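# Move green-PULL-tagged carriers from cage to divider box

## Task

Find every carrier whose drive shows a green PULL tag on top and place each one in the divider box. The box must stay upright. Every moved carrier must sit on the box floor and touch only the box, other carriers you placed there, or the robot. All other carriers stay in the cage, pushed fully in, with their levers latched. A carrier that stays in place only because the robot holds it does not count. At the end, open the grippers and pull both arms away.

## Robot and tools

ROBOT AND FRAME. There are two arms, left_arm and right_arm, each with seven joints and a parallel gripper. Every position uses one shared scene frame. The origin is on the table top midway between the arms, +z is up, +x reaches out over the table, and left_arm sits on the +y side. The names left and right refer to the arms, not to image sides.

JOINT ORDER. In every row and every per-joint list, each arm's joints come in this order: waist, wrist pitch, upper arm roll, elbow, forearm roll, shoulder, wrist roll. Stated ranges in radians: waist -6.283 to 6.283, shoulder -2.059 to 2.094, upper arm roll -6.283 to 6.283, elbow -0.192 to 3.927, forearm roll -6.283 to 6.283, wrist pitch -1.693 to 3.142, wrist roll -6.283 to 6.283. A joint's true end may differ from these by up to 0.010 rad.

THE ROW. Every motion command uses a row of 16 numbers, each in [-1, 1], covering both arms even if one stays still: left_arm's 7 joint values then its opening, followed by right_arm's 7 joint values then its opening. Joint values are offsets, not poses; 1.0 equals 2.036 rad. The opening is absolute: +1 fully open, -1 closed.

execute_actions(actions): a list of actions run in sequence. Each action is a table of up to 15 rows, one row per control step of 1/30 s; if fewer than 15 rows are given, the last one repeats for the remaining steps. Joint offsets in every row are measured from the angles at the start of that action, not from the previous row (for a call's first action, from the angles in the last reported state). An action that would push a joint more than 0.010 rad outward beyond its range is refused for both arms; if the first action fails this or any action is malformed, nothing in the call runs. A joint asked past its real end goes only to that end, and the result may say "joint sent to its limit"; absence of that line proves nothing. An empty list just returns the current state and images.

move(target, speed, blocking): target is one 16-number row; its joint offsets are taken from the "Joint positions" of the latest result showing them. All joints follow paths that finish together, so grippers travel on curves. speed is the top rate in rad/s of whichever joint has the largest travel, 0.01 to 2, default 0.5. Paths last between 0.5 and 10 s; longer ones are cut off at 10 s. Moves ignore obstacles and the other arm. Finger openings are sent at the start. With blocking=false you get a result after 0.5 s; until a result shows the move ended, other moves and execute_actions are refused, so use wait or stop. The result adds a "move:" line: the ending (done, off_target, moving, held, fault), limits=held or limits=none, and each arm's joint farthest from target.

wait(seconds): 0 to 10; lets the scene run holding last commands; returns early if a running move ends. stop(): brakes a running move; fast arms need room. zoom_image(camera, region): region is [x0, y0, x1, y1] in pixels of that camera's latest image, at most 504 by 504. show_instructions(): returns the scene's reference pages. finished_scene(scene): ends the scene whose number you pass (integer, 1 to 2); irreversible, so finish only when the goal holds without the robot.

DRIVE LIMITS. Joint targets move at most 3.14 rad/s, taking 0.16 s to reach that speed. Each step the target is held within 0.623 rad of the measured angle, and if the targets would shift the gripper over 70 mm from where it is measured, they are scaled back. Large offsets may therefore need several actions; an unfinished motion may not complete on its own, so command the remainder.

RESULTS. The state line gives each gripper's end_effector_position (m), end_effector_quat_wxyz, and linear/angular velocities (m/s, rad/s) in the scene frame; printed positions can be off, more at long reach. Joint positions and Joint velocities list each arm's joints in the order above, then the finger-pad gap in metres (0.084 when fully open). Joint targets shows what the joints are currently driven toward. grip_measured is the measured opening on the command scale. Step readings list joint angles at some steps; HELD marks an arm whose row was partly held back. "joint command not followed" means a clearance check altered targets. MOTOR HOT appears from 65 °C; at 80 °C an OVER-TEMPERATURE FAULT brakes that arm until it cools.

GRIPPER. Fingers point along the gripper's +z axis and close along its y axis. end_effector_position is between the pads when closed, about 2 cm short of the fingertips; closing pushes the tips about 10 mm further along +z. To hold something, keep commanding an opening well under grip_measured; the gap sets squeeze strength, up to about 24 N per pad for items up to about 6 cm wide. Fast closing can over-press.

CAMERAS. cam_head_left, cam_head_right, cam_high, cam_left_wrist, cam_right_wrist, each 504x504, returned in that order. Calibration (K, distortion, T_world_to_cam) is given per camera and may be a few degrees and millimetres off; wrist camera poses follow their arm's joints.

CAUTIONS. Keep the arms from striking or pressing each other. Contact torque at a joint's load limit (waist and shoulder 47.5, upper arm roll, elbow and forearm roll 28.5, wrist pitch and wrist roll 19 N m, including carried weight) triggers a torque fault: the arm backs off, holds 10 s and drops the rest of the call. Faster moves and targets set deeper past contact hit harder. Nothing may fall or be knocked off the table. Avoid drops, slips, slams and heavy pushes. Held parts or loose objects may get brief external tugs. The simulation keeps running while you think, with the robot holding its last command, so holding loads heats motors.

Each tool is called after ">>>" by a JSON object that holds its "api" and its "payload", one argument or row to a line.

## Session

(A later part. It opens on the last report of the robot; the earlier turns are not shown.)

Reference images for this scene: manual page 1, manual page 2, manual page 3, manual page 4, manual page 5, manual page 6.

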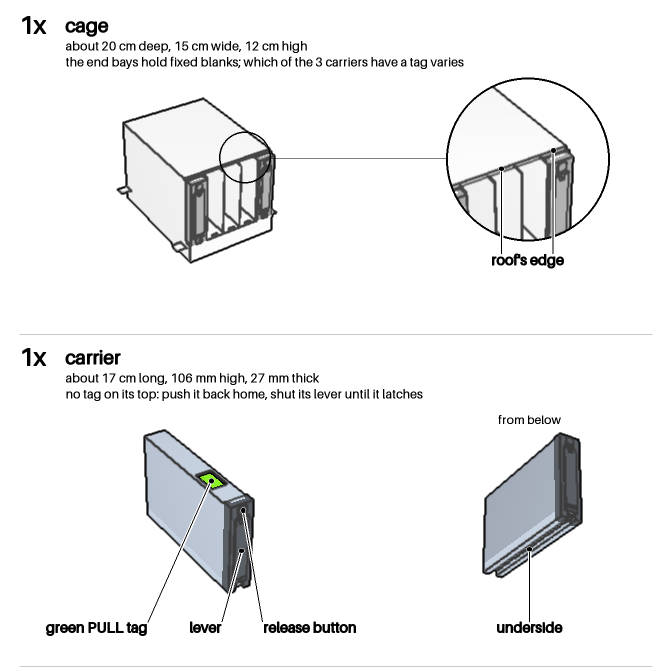

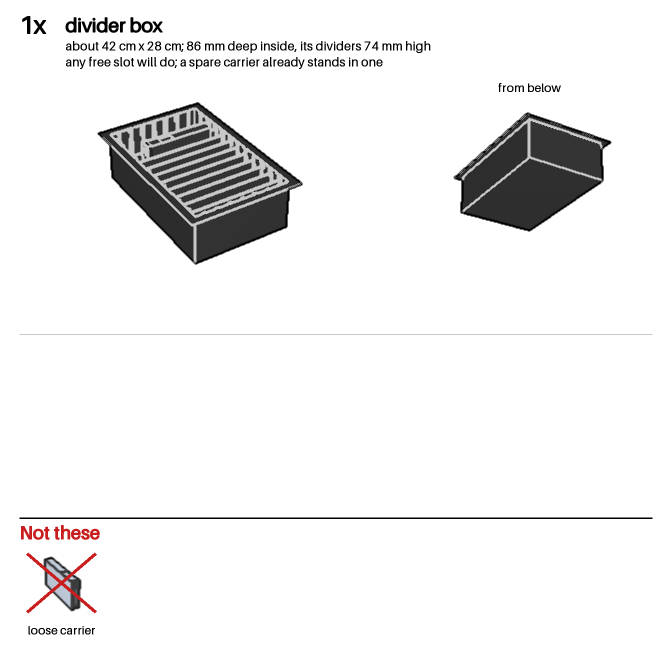

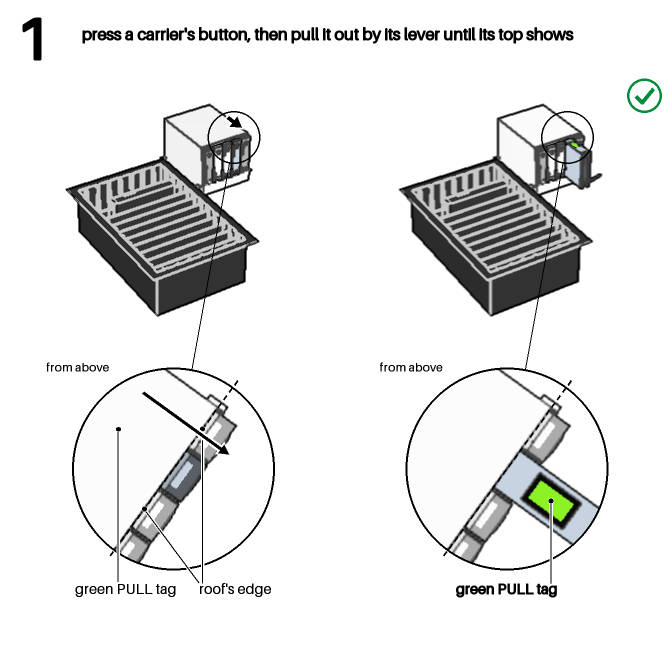

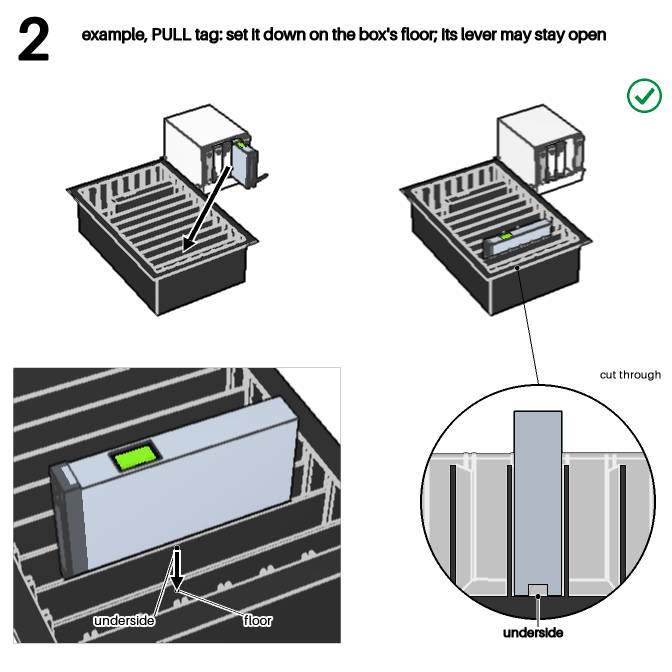

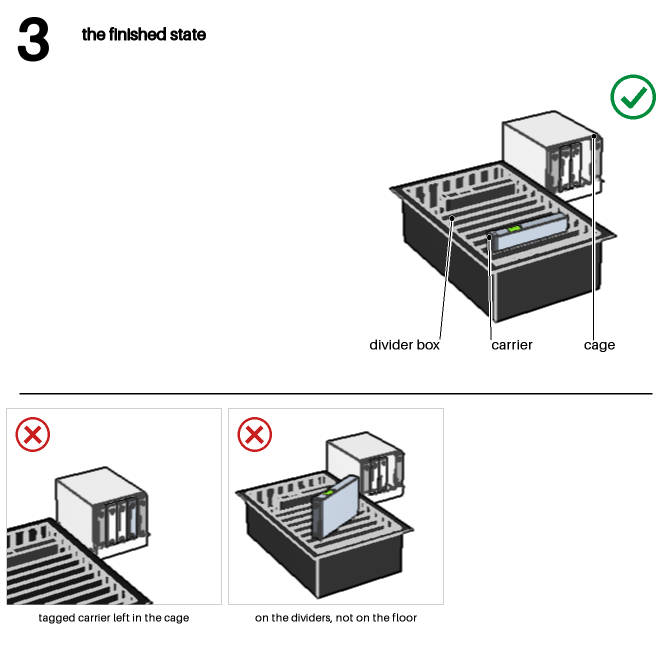

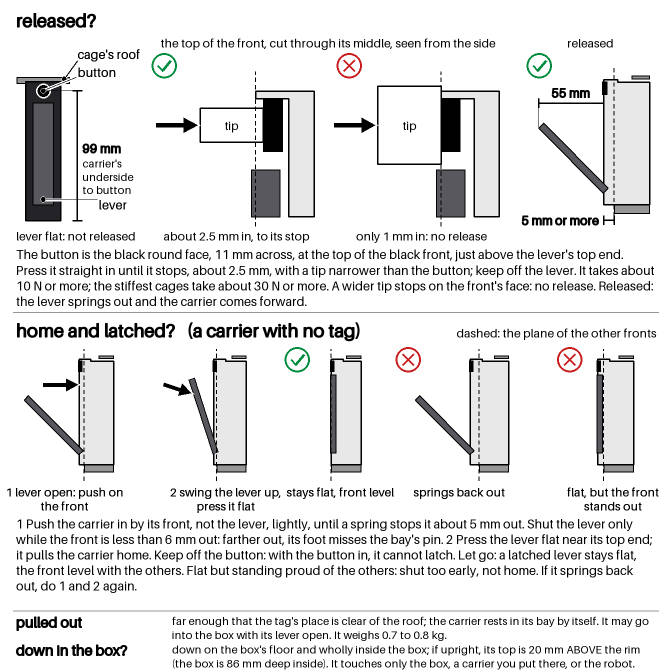

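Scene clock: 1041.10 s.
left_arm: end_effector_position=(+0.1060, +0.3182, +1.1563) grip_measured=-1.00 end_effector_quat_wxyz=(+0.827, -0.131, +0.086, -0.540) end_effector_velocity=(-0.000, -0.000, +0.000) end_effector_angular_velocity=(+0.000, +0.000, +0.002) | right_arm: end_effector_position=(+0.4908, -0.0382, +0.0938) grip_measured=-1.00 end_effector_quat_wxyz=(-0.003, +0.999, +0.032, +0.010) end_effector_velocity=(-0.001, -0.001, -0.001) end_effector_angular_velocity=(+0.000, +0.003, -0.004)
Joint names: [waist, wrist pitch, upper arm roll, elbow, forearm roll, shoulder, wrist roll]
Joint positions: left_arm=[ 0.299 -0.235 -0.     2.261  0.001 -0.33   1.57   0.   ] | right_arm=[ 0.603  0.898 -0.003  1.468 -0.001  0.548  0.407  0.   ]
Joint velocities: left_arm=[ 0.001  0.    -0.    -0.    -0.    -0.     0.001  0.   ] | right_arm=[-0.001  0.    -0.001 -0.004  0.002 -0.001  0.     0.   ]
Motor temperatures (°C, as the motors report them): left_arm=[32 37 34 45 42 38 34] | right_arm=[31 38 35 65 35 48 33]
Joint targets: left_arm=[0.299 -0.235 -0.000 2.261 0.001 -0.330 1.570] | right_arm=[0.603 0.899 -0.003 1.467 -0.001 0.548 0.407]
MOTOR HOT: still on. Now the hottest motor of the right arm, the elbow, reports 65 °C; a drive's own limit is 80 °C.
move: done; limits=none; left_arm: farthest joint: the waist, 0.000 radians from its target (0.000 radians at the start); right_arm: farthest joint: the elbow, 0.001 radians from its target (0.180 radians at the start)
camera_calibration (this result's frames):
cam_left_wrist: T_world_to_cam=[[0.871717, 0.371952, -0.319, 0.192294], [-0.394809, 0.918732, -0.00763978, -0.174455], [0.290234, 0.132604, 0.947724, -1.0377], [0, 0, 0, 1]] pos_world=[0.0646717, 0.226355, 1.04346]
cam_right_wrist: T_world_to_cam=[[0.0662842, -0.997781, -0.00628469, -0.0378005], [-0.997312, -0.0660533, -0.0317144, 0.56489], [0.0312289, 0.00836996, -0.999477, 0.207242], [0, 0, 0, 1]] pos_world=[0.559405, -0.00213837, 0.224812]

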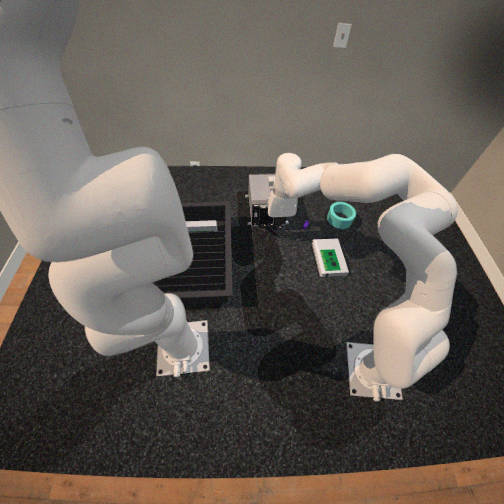

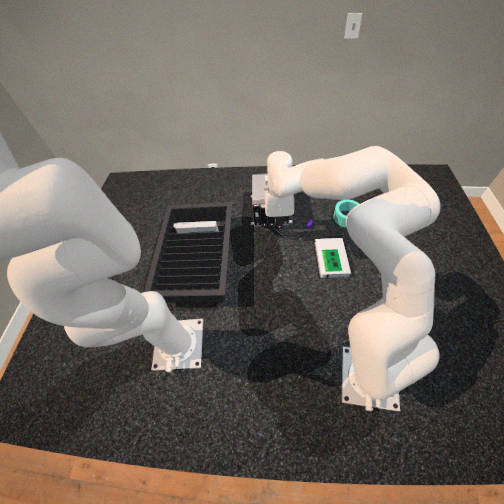

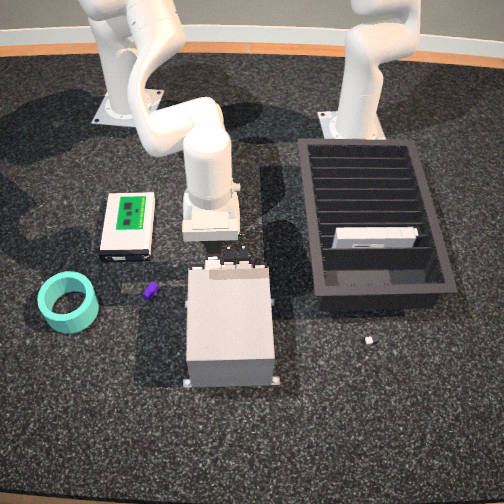

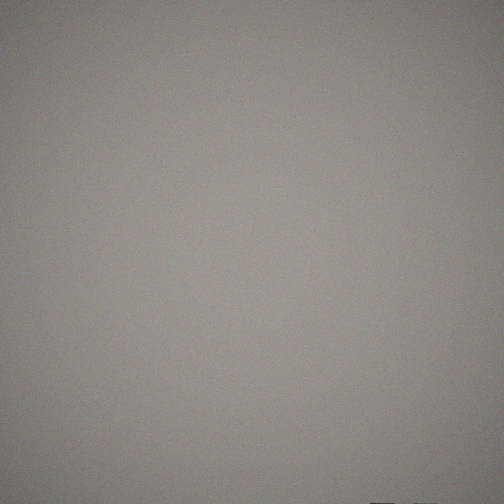

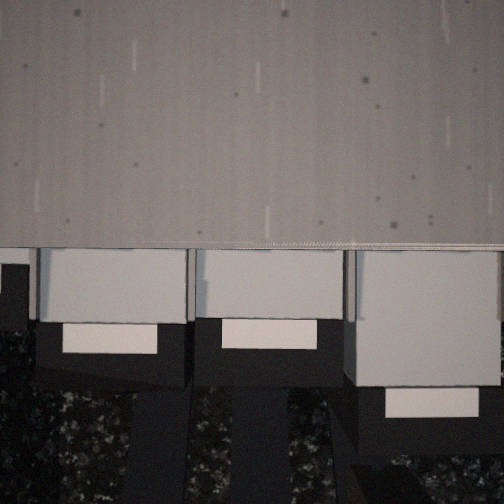

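>>> {"api": "execute_actions", "payload": {
  "actions": []
}}

Scene clock: 1060.80 s.
left_arm: end_effector_position=(+0.1060, +0.3182, +1.1563) grip_measured=-1.00 end_effector_quat_wxyz=(+0.827, -0.131, +0.086, -0.540) end_effector_velocity=(+0.001, -0.000, -0.000) end_effector_angular_velocity=(-0.000, +0.001, -0.000) | right_arm: end_effector_position=(+0.4904, -0.0384, +0.0934) grip_measured=-1.00 end_effector_quat_wxyz=(-0.003, +0.999, +0.032, +0.009) end_effector_velocity=(-0.000, -0.001, -0.000) end_effector_angular_velocity=(-0.001, +0.003, -0.001)
Joint names: [waist, wrist pitch, upper arm roll, elbow, forearm roll, shoulder, wrist roll]
Joint positions: left_arm=[ 0.299 -0.235 -0.     2.261  0.001 -0.33   1.57   0.   ] | right_arm=[ 0.603  0.899 -0.003  1.467 -0.001  0.548  0.407  0.   ]
Joint velocities: left_arm=[-0.     0.001 -0.001 -0.    -0.     0.     0.001  0.   ] | right_arm=[-0.001  0.002  0.    -0.     0.001 -0.    -0.001  0.   ]
Motor temperatures (°C, as the motors report them): left_arm=[32 37 34 45 42 38 34] | right_arm=[31 38 35 63 35 48 33]
Joint targets: left_arm=[0.299 -0.235 -0.000 2.261 0.001 -0.330 1.570] | right_arm=[0.603 0.899 -0.003 1.467 -0.001 0.548 0.407]
MOTOR HOT: still on. Now the hottest motor of the right arm, the elbow, reports 63 °C; a drive's own limit is 80 °C.
camera_calibration (this result's frames):
cam_left_wrist: T_world_to_cam=[[0.871717, 0.371952, -0.319, 0.192294], [-0.394809, 0.918732, -0.00763973, -0.174455], [0.290233, 0.132603, 0.947724, -1.0377], [0, 0, 0, 1]] pos_world=[0.0646716, 0.226355, 1.04346]
cam_right_wrist: T_world_to_cam=[[0.0663191, -0.997781, -0.00584698, -0.0379826], [-0.99734, -0.0661099, -0.0307019, 0.564432], [0.0302472, 0.00786755, -0.999511, 0.20736], [0, 0, 0, 1]] pos_world=[0.559177, -0.00221524, 0.224366]

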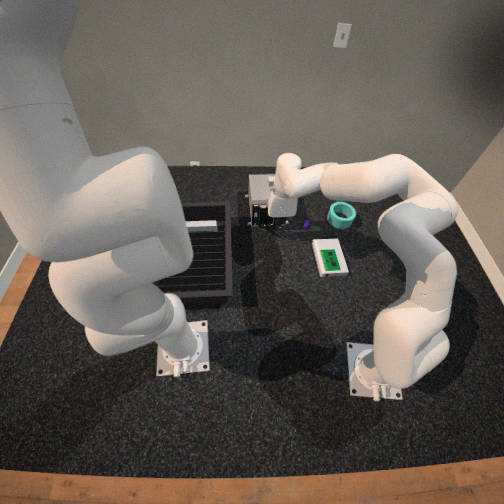

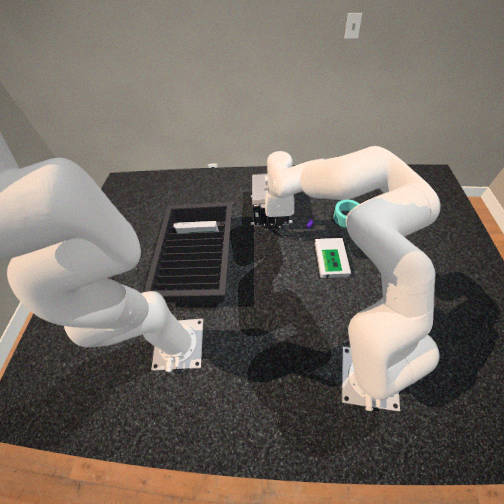

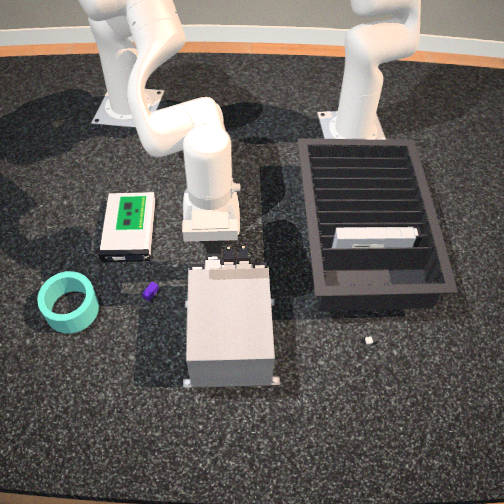

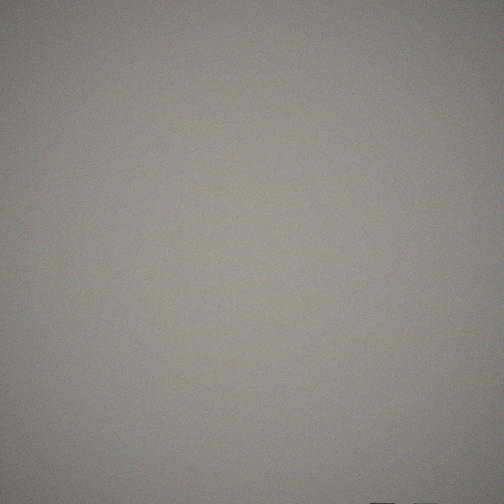

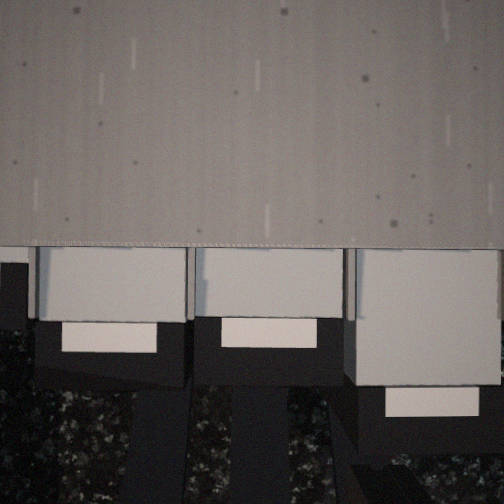

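>>> {"api": "move", "payload": {
  "target": [0,0,0,0,0,0,0,-1,0.0108,-0.0351,0,-0.0881,0,-0.053,0.0108,-1],
  "speed": 0.15
}}

Scene clock: 1066.00 s.
left_arm: end_effector_position=(+0.1060, +0.3182, +1.1563) grip_measured=-1.00 end_effector_quat_wxyz=(+0.827, -0.131, +0.086, -0.540) end_effector_velocity=(-0.001, -0.000, +0.000) end_effector_angular_velocity=(+0.001, -0.002, -0.000) | right_arm: end_effector_position=(+0.4530, -0.0438, +0.0916) grip_measured=-1.00 end_effector_quat_wxyz=(-0.004, +0.999, +0.032, +0.010) end_effector_velocity=(-0.002, -0.000, -0.001) end_effector_angular_velocity=(-0.002, +0.003, +0.002)
Joint names: [waist, wrist pitch, upper arm roll, elbow, forearm roll, shoulder, wrist roll]
Joint positions: left_arm=[ 0.299 -0.235 -0.     2.261  0.001 -0.33   1.57   0.   ] | right_arm=[ 0.625  0.827 -0.003  1.289 -0.001  0.44   0.429  0.   ]
Joint velocities: left_arm=[ 0.    -0.     0.     0.001  0.    -0.    -0.001  0.   ] | right_arm=[ 0.001  0.001  0.001 -0.003 -0.001 -0.001  0.001  0.   ]
Motor temperatures (°C, as the motors report them): left_arm=[32 37 34 45 42 38 34] | right_arm=[31 38 35 62 35 48 33]
Joint targets: left_arm=[0.299 -0.235 -0.000 2.261 0.001 -0.330 1.570] | right_arm=[0.625 0.827 -0.003 1.288 -0.001 0.441 0.429]
MOTOR HOT: cleared. Now the hottest motor of the right arm, the elbow, reports 62 °C.
move: done; limits=none; left_arm: farthest joint: the waist, 0.000 radians from its target (0.000 radians at the start); right_arm: farthest joint: the elbow, 0.001 radians from its target (0.179 radians at the start)
camera_calibration (this result's frames):
cam_left_wrist: T_world_to_cam=[[0.871717, 0.371952, -0.319, 0.192294], [-0.394809, 0.918732, -0.00763979, -0.174455], [0.290234, 0.132604, 0.947724, -1.0377], [0, 0, 0, 1]] pos_world=[0.0646715, 0.226355, 1.04346]
cam_right_wrist: T_world_to_cam=[[0.0659907, -0.997794, -0.00729991, -0.0406504], [-0.997314, -0.0657226, -0.0323161, 0.526836], [0.031765, 0.00941287, -0.999451, 0.206111], [0, 0, 0, 1]] pos_world=[0.521557, -0.00787579, 0.222727]

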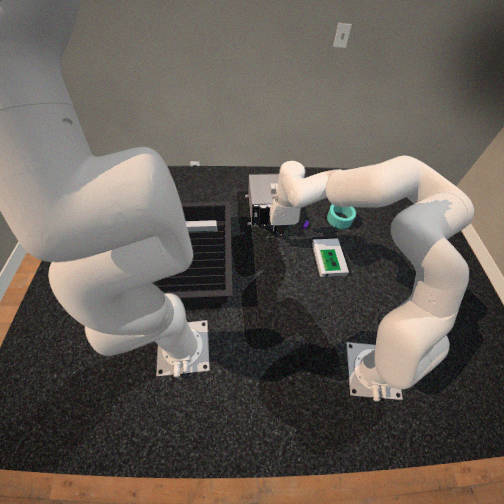

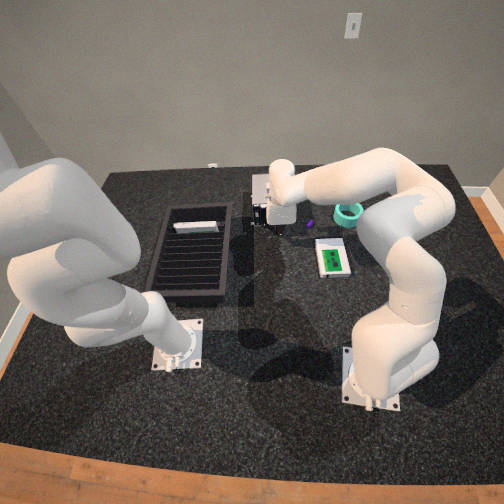

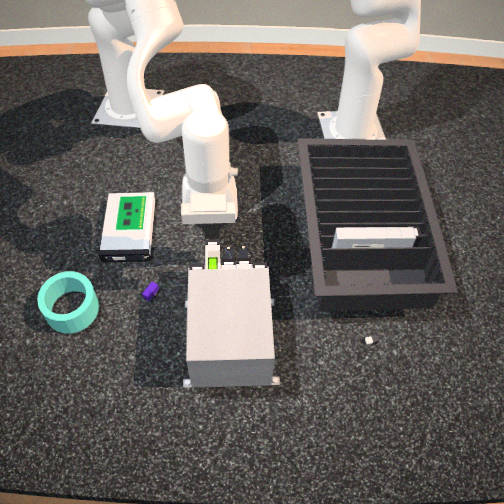

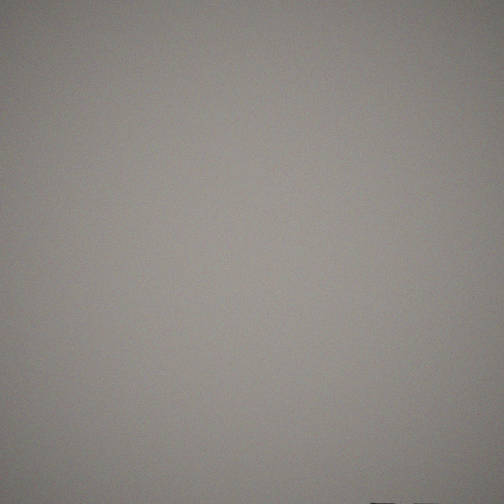

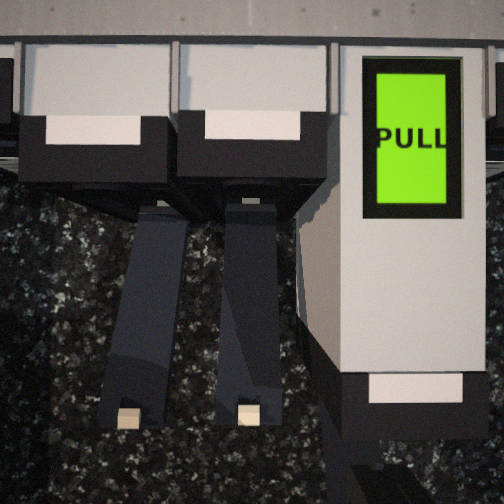

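>>> {"api": "show_instructions", "payload": {

}}

Reference images for this scene: manual page 1, manual page 2, manual page 3, manual page 4, manual page 5, manual page 6.

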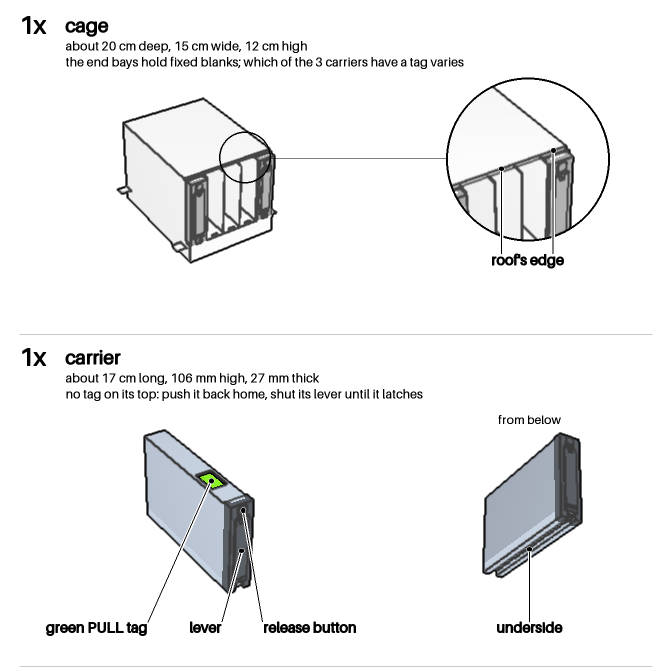

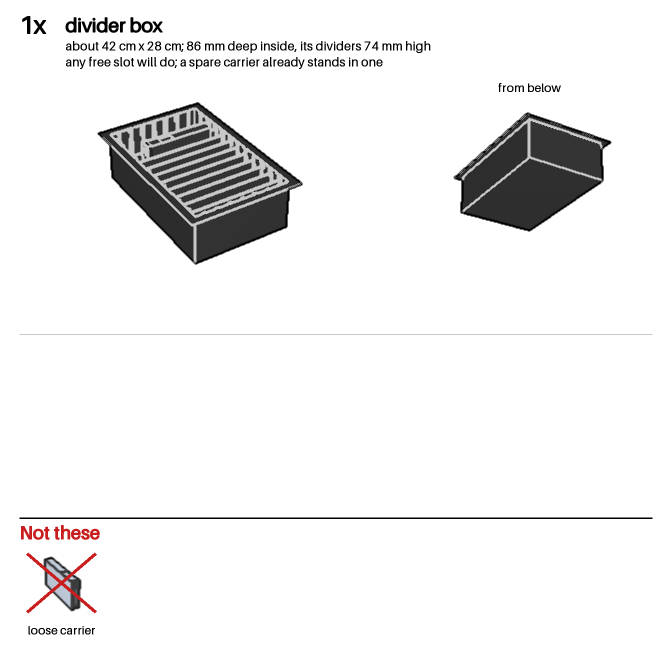

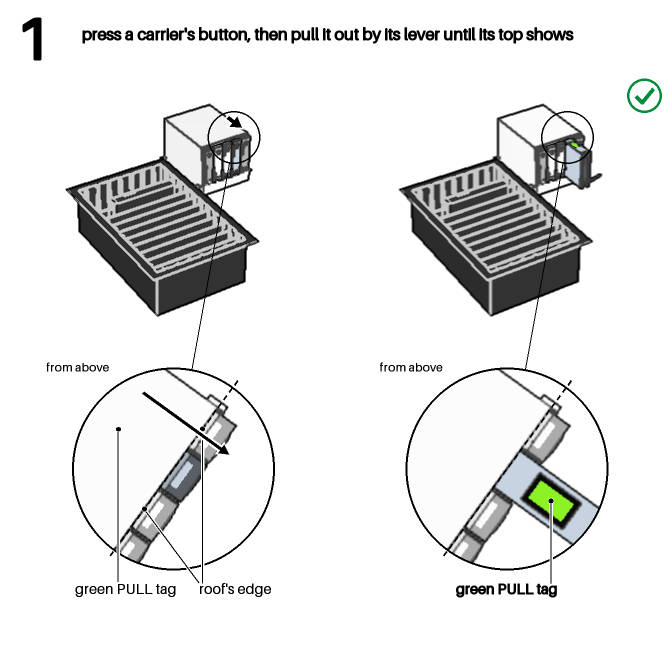

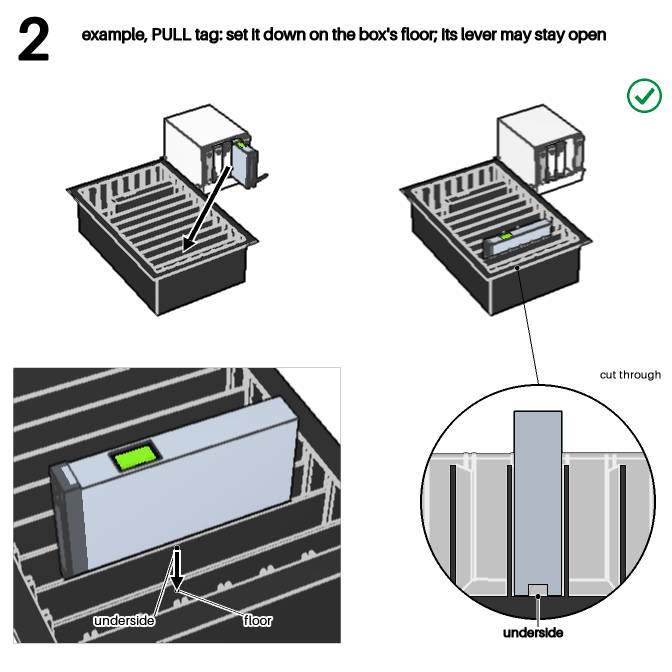

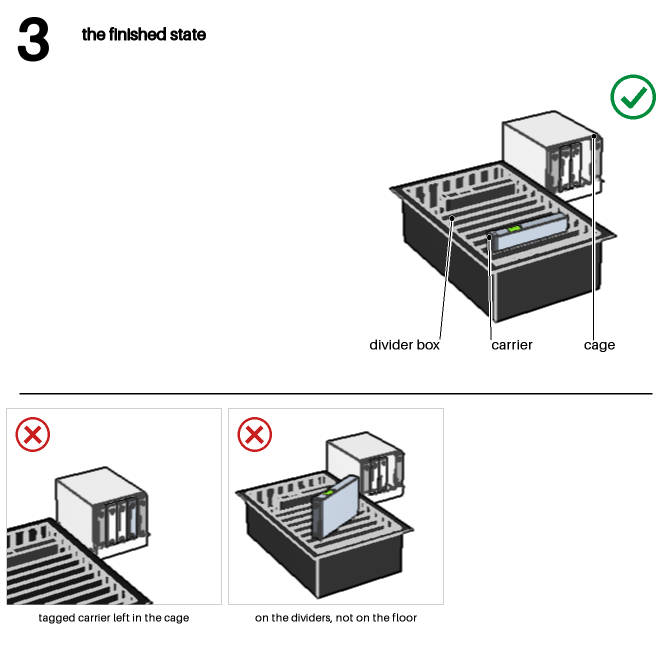

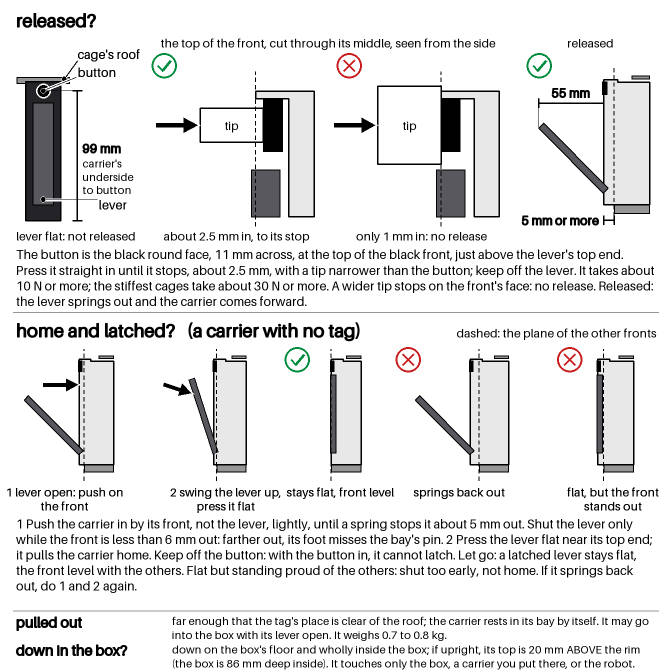

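>>> {"api": "move", "payload": {
  "target": [0,0,0,0,0,0,0,-1,0.0250,-0.0201,0,-0.0977,0,-0.0683,0.0246,-1],
  "speed": 0.15
}}

Scene clock: 1106.90 s.
left_arm: end_effector_position=(+0.1060, +0.3182, +1.1563) grip_measured=-1.00 end_effector_quat_wxyz=(+0.827, -0.131, +0.086, -0.540) end_effector_velocity=(+0.000, +0.000, -0.000) end_effector_angular_velocity=(-0.001, +0.001, -0.000) | right_arm: end_effector_position=(+0.3954, -0.0449, +0.0936) grip_measured=-1.00 end_effector_quat_wxyz=(-0.000, +0.999, +0.033, +0.002) end_effector_velocity=(-0.000, +0.000, -0.000) end_effector_angular_velocity=(-0.001, -0.003, +0.003)
Joint names: [waist, wrist pitch, upper arm roll, elbow, forearm roll, shoulder, wrist roll]
Joint positions: left_arm=[ 0.299 -0.235 -0.     2.261  0.001 -0.33   1.57   0.   ] | right_arm=[ 0.676  0.786 -0.003  1.09  -0.001  0.301  0.479  0.   ]
Joint velocities: left_arm=[-0.     0.001  0.001 -0.     0.     0.    -0.001  0.   ] | right_arm=[ 0.002 -0.003 -0.001 -0.002 -0.003 -0.001  0.001  0.   ]
Motor temperatures (°C, as the motors report them): left_arm=[32 37 34 44 42 38 34] | right_arm=[31 39 35 59 35 46 33]
Joint targets: left_arm=[0.299 -0.235 -0.000 2.261 0.001 -0.330 1.570] | right_arm=[0.676 0.786 -0.003 1.090 -0.001 0.301 0.479]
move: done; limits=none; left_arm: farthest joint: the waist, 0.000 radians from its target (0.000 radians at the start); right_arm: farthest joint: the waist, 0.000 radians from its target (0.051 radians at the start)
camera_calibration (this result's frames):
cam_left_wrist: T_world_to_cam=[[0.871717, 0.371952, -0.319, 0.192294], [-0.394809, 0.918732, -0.00763979, -0.174455], [0.290234, 0.132604, 0.947724, -1.0377], [0, 0, 0, 1]] pos_world=[0.0646715, 0.226355, 1.04346]
cam_right_wrist: T_world_to_cam=[[0.0670593, -0.997749, -0.000196393, -0.038981], [-0.997639, -0.0670489, -0.0148797, 0.467851], [0.014833, 0.00119375, -0.999889, 0.216294], [0, 0, 0, 1]] pos_world=[0.466152, -0.00778256, 0.223224]

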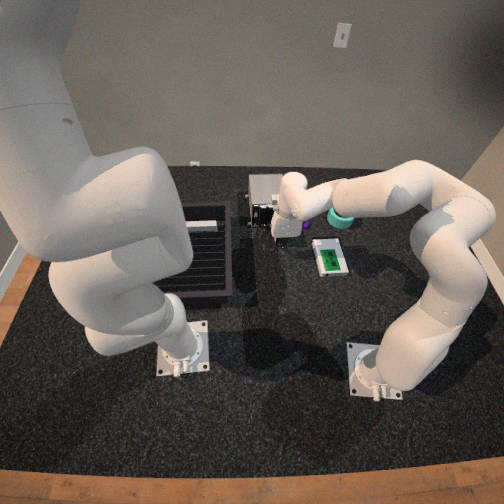

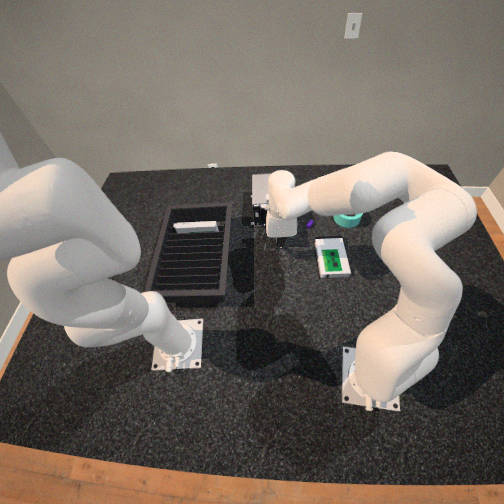

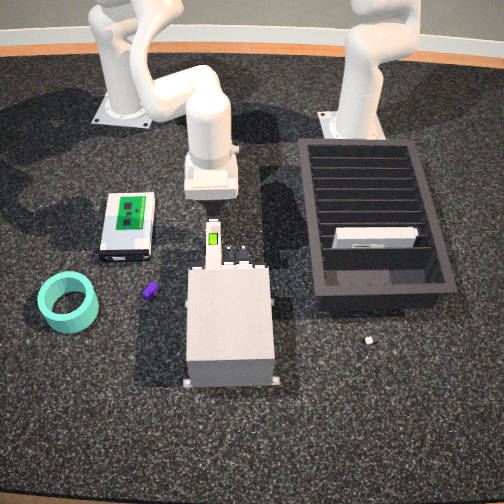

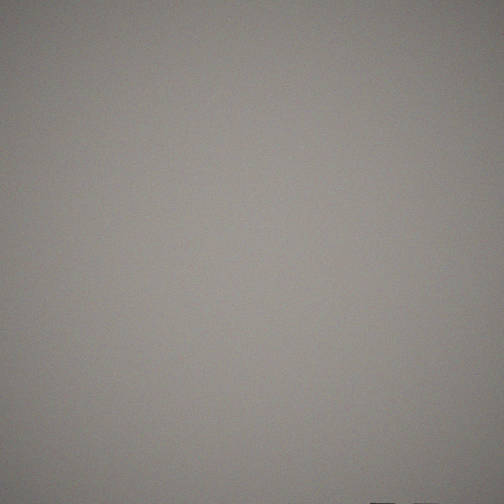

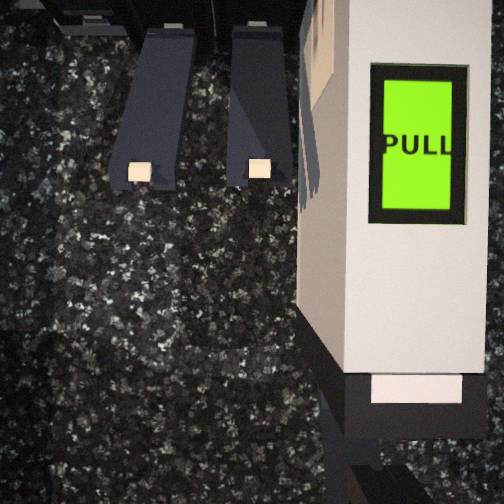

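>>> {"api": "move", "payload": {
  "target": [0,0,0,0,0,0,0,-1,-0.0005,0.0162,0,0.0126,0,-0.0035,-0.0008,0.19],
  "speed": 0.1
}}

Scene clock: 1140.87 s.
left_arm: end_effector_position=(+0.1060, +0.3182, +1.1563) grip_measured=-1.00 end_effector_quat_wxyz=(+0.827, -0.131, +0.086, -0.540) end_effector_velocity=(-0.000, +0.000, -0.000) end_effector_angular_velocity=(-0.000, +0.000, +0.001) | right_arm: end_effector_position=(+0.3990, -0.0433, +0.1042) grip_measured=+0.18 end_effector_quat_wxyz=(+0.000, +0.999, +0.033, +0.001) end_effector_velocity=(+0.001, +0.001, +0.001) end_effector_angular_velocity=(+0.002, -0.002, +0.001)
Joint names: [waist, wrist pitch, upper arm roll, elbow, forearm roll, shoulder, wrist roll]
Joint positions: left_arm=[ 0.299 -0.235 -0.     2.261  0.001 -0.33   1.57   0.   ] | right_arm=[ 0.675  0.819 -0.003  1.116 -0.001  0.294  0.477  0.052]
Joint velocities: left_arm=[ 0.     0.     0.001  0.    -0.     0.     0.     0.   ] | right_arm=[ 0.001  0.    -0.     0.002  0.001 -0.001 -0.001  0.   ]
Motor temperatures (°C, as the motors report them): left_arm=[32 37 34 44 42 38 34] | right_arm=[31 38 35 63 35 47 33]
Joint targets: left_arm=[0.299 -0.235 -0.000 2.261 0.001 -0.330 1.570] | right_arm=[0.675 0.819 -0.003 1.116 -0.001 0.294 0.477]
move: done; limits=none; left_arm: farthest joint: the waist, 0.000 radians from its target (0.000 radians at the start); right_arm: farthest joint: the shoulder, 0.001 radians from its target (0.007 radians at the start)
camera_calibration (this result's frames):
cam_left_wrist: T_world_to_cam=[[0.871717, 0.371952, -0.319, 0.192294], [-0.394809, 0.918732, -0.00763981, -0.174455], [0.290233, 0.132604, 0.947724, -1.0377], [0, 0, 0, 1]] pos_world=[0.0646715, 0.226355, 1.04346]
cam_right_wrist: T_world_to_cam=[[0.0676525, -0.997709, 0.000030268, -0.0379025], [-0.997605, -0.0676459, -0.0144521, 0.471626], [0.014421, 0.000947523, -0.999896, 0.227033], [0, 0, 0, 1]] pos_world=[0.469786, -0.00612723, 0.233826]

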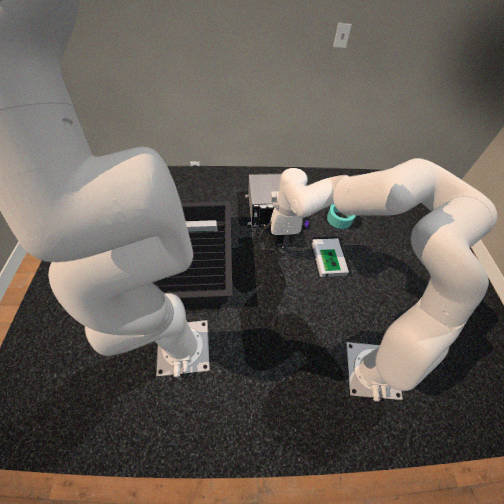

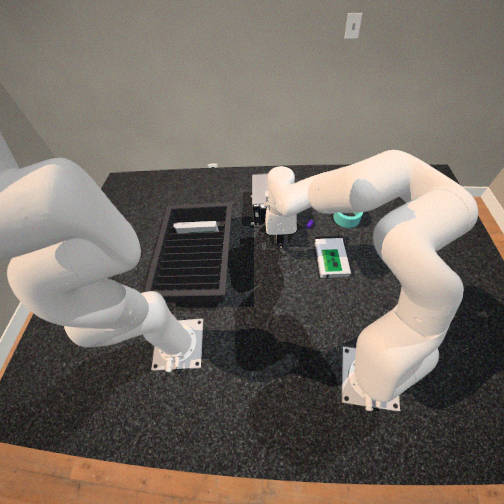

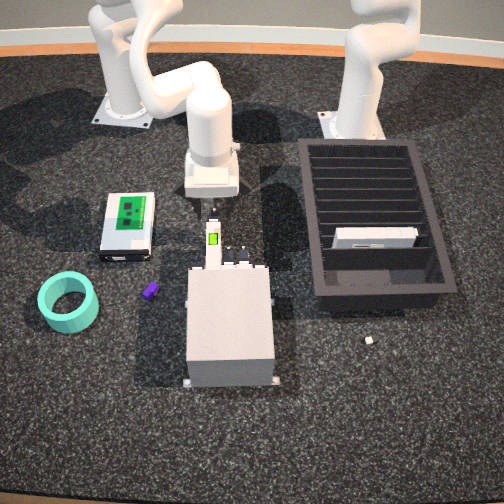

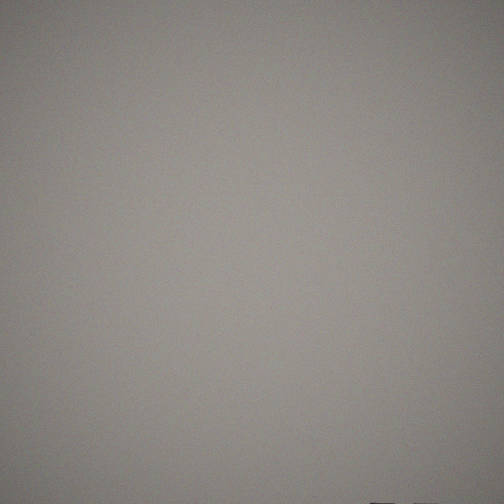

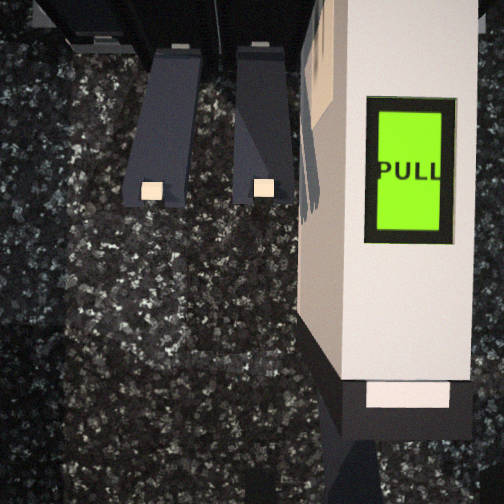

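>>> {"api": "move", "payload": {
  "target": [0,0,0,0,0,0,0,-1,-0.0423,0.0909,0,0.2544,0,0.1636,-0.0421,0.19],
  "speed": 0.4
}}

Scene clock: 1149.77 s.
left_arm: end_effector_position=(+0.1060, +0.3182, +1.1563) grip_measured=-1.00 end_effector_quat_wxyz=(+0.827, -0.131, +0.086, -0.540) end_effector_velocity=(-0.000, -0.000, +0.000) end_effector_angular_velocity=(-0.000, -0.001, -0.002) | right_arm: end_effector_position=(+0.5157, -0.0351, +0.1042) grip_measured=+0.18 end_effector_quat_wxyz=(+0.001, +0.999, +0.033, +0.001) end_effector_velocity=(+0.001, -0.001, -0.000) end_effector_angular_velocity=(+0.000, +0.000, -0.004)
Joint names: [waist, wrist pitch, upper arm roll, elbow, forearm roll, shoulder, wrist roll]
Joint positions: left_arm=[ 0.299 -0.235 -0.     2.261  0.001 -0.33   1.57   0.   ] | right_arm=[ 0.589  1.004 -0.003  1.633 -0.001  0.627  0.392  0.052]
Joint velocities: left_arm=[-0.001 -0.     0.     0.     0.     0.    -0.001  0.   ] | right_arm=[-0.002  0.001 -0.001  0.003  0.001  0.002  0.    -0.   ]
Motor temperatures (°C, as the motors report them): left_arm=[32 37 34 44 42 38 34] | right_arm=[31 38 35 64 35 47 33]
Joint targets: left_arm=[0.299 -0.235 -0.000 2.261 0.001 -0.330 1.570] | right_arm=[0.589 1.004 -0.003 1.633 -0.001 0.627 0.392]
move: done; limits=none; left_arm: farthest joint: the waist, 0.000 radians from its target (0.000 radians at the start); right_arm: farthest joint: the elbow, 0.001 radians from its target (0.518 radians at the start)
camera_calibration (this result's frames):
cam_left_wrist: T_world_to_cam=[[0.871717, 0.371953, -0.319, 0.192294], [-0.394809, 0.918732, -0.00763975, -0.174455], [0.290233, 0.132604, 0.947724, -1.0377], [0, 0, 0, 1]] pos_world=[0.0646715, 0.226355, 1.04346]
cam_right_wrist: T_world_to_cam=[[0.0675884, -0.997713, 0.00112911, -0.0377424], [-0.997606, -0.0675977, -0.014586, 0.58861], [0.0146289, -0.000140565, -0.999893, 0.225235], [0, 0, 0, 1]] pos_world=[0.586457, 0.00216431, 0.233839]

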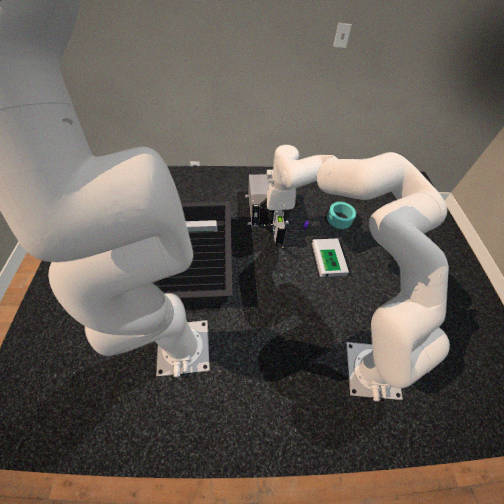

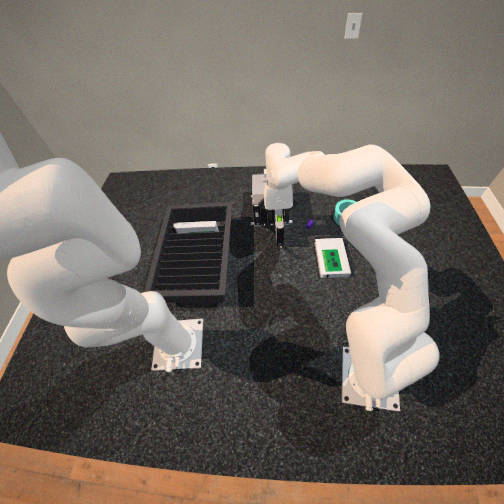

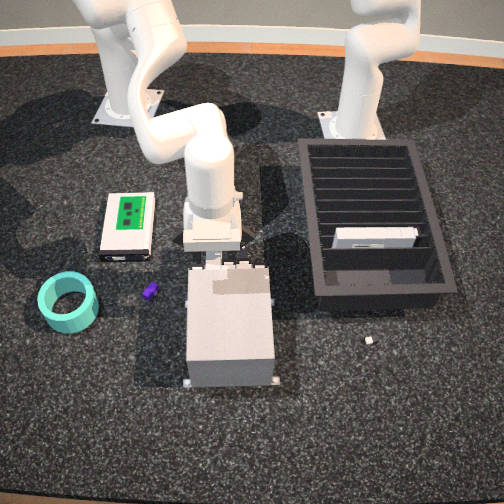

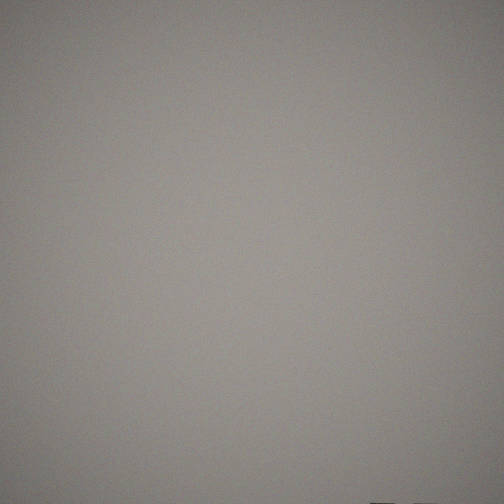

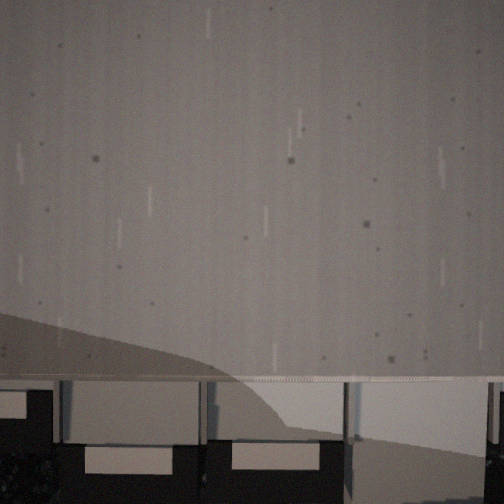

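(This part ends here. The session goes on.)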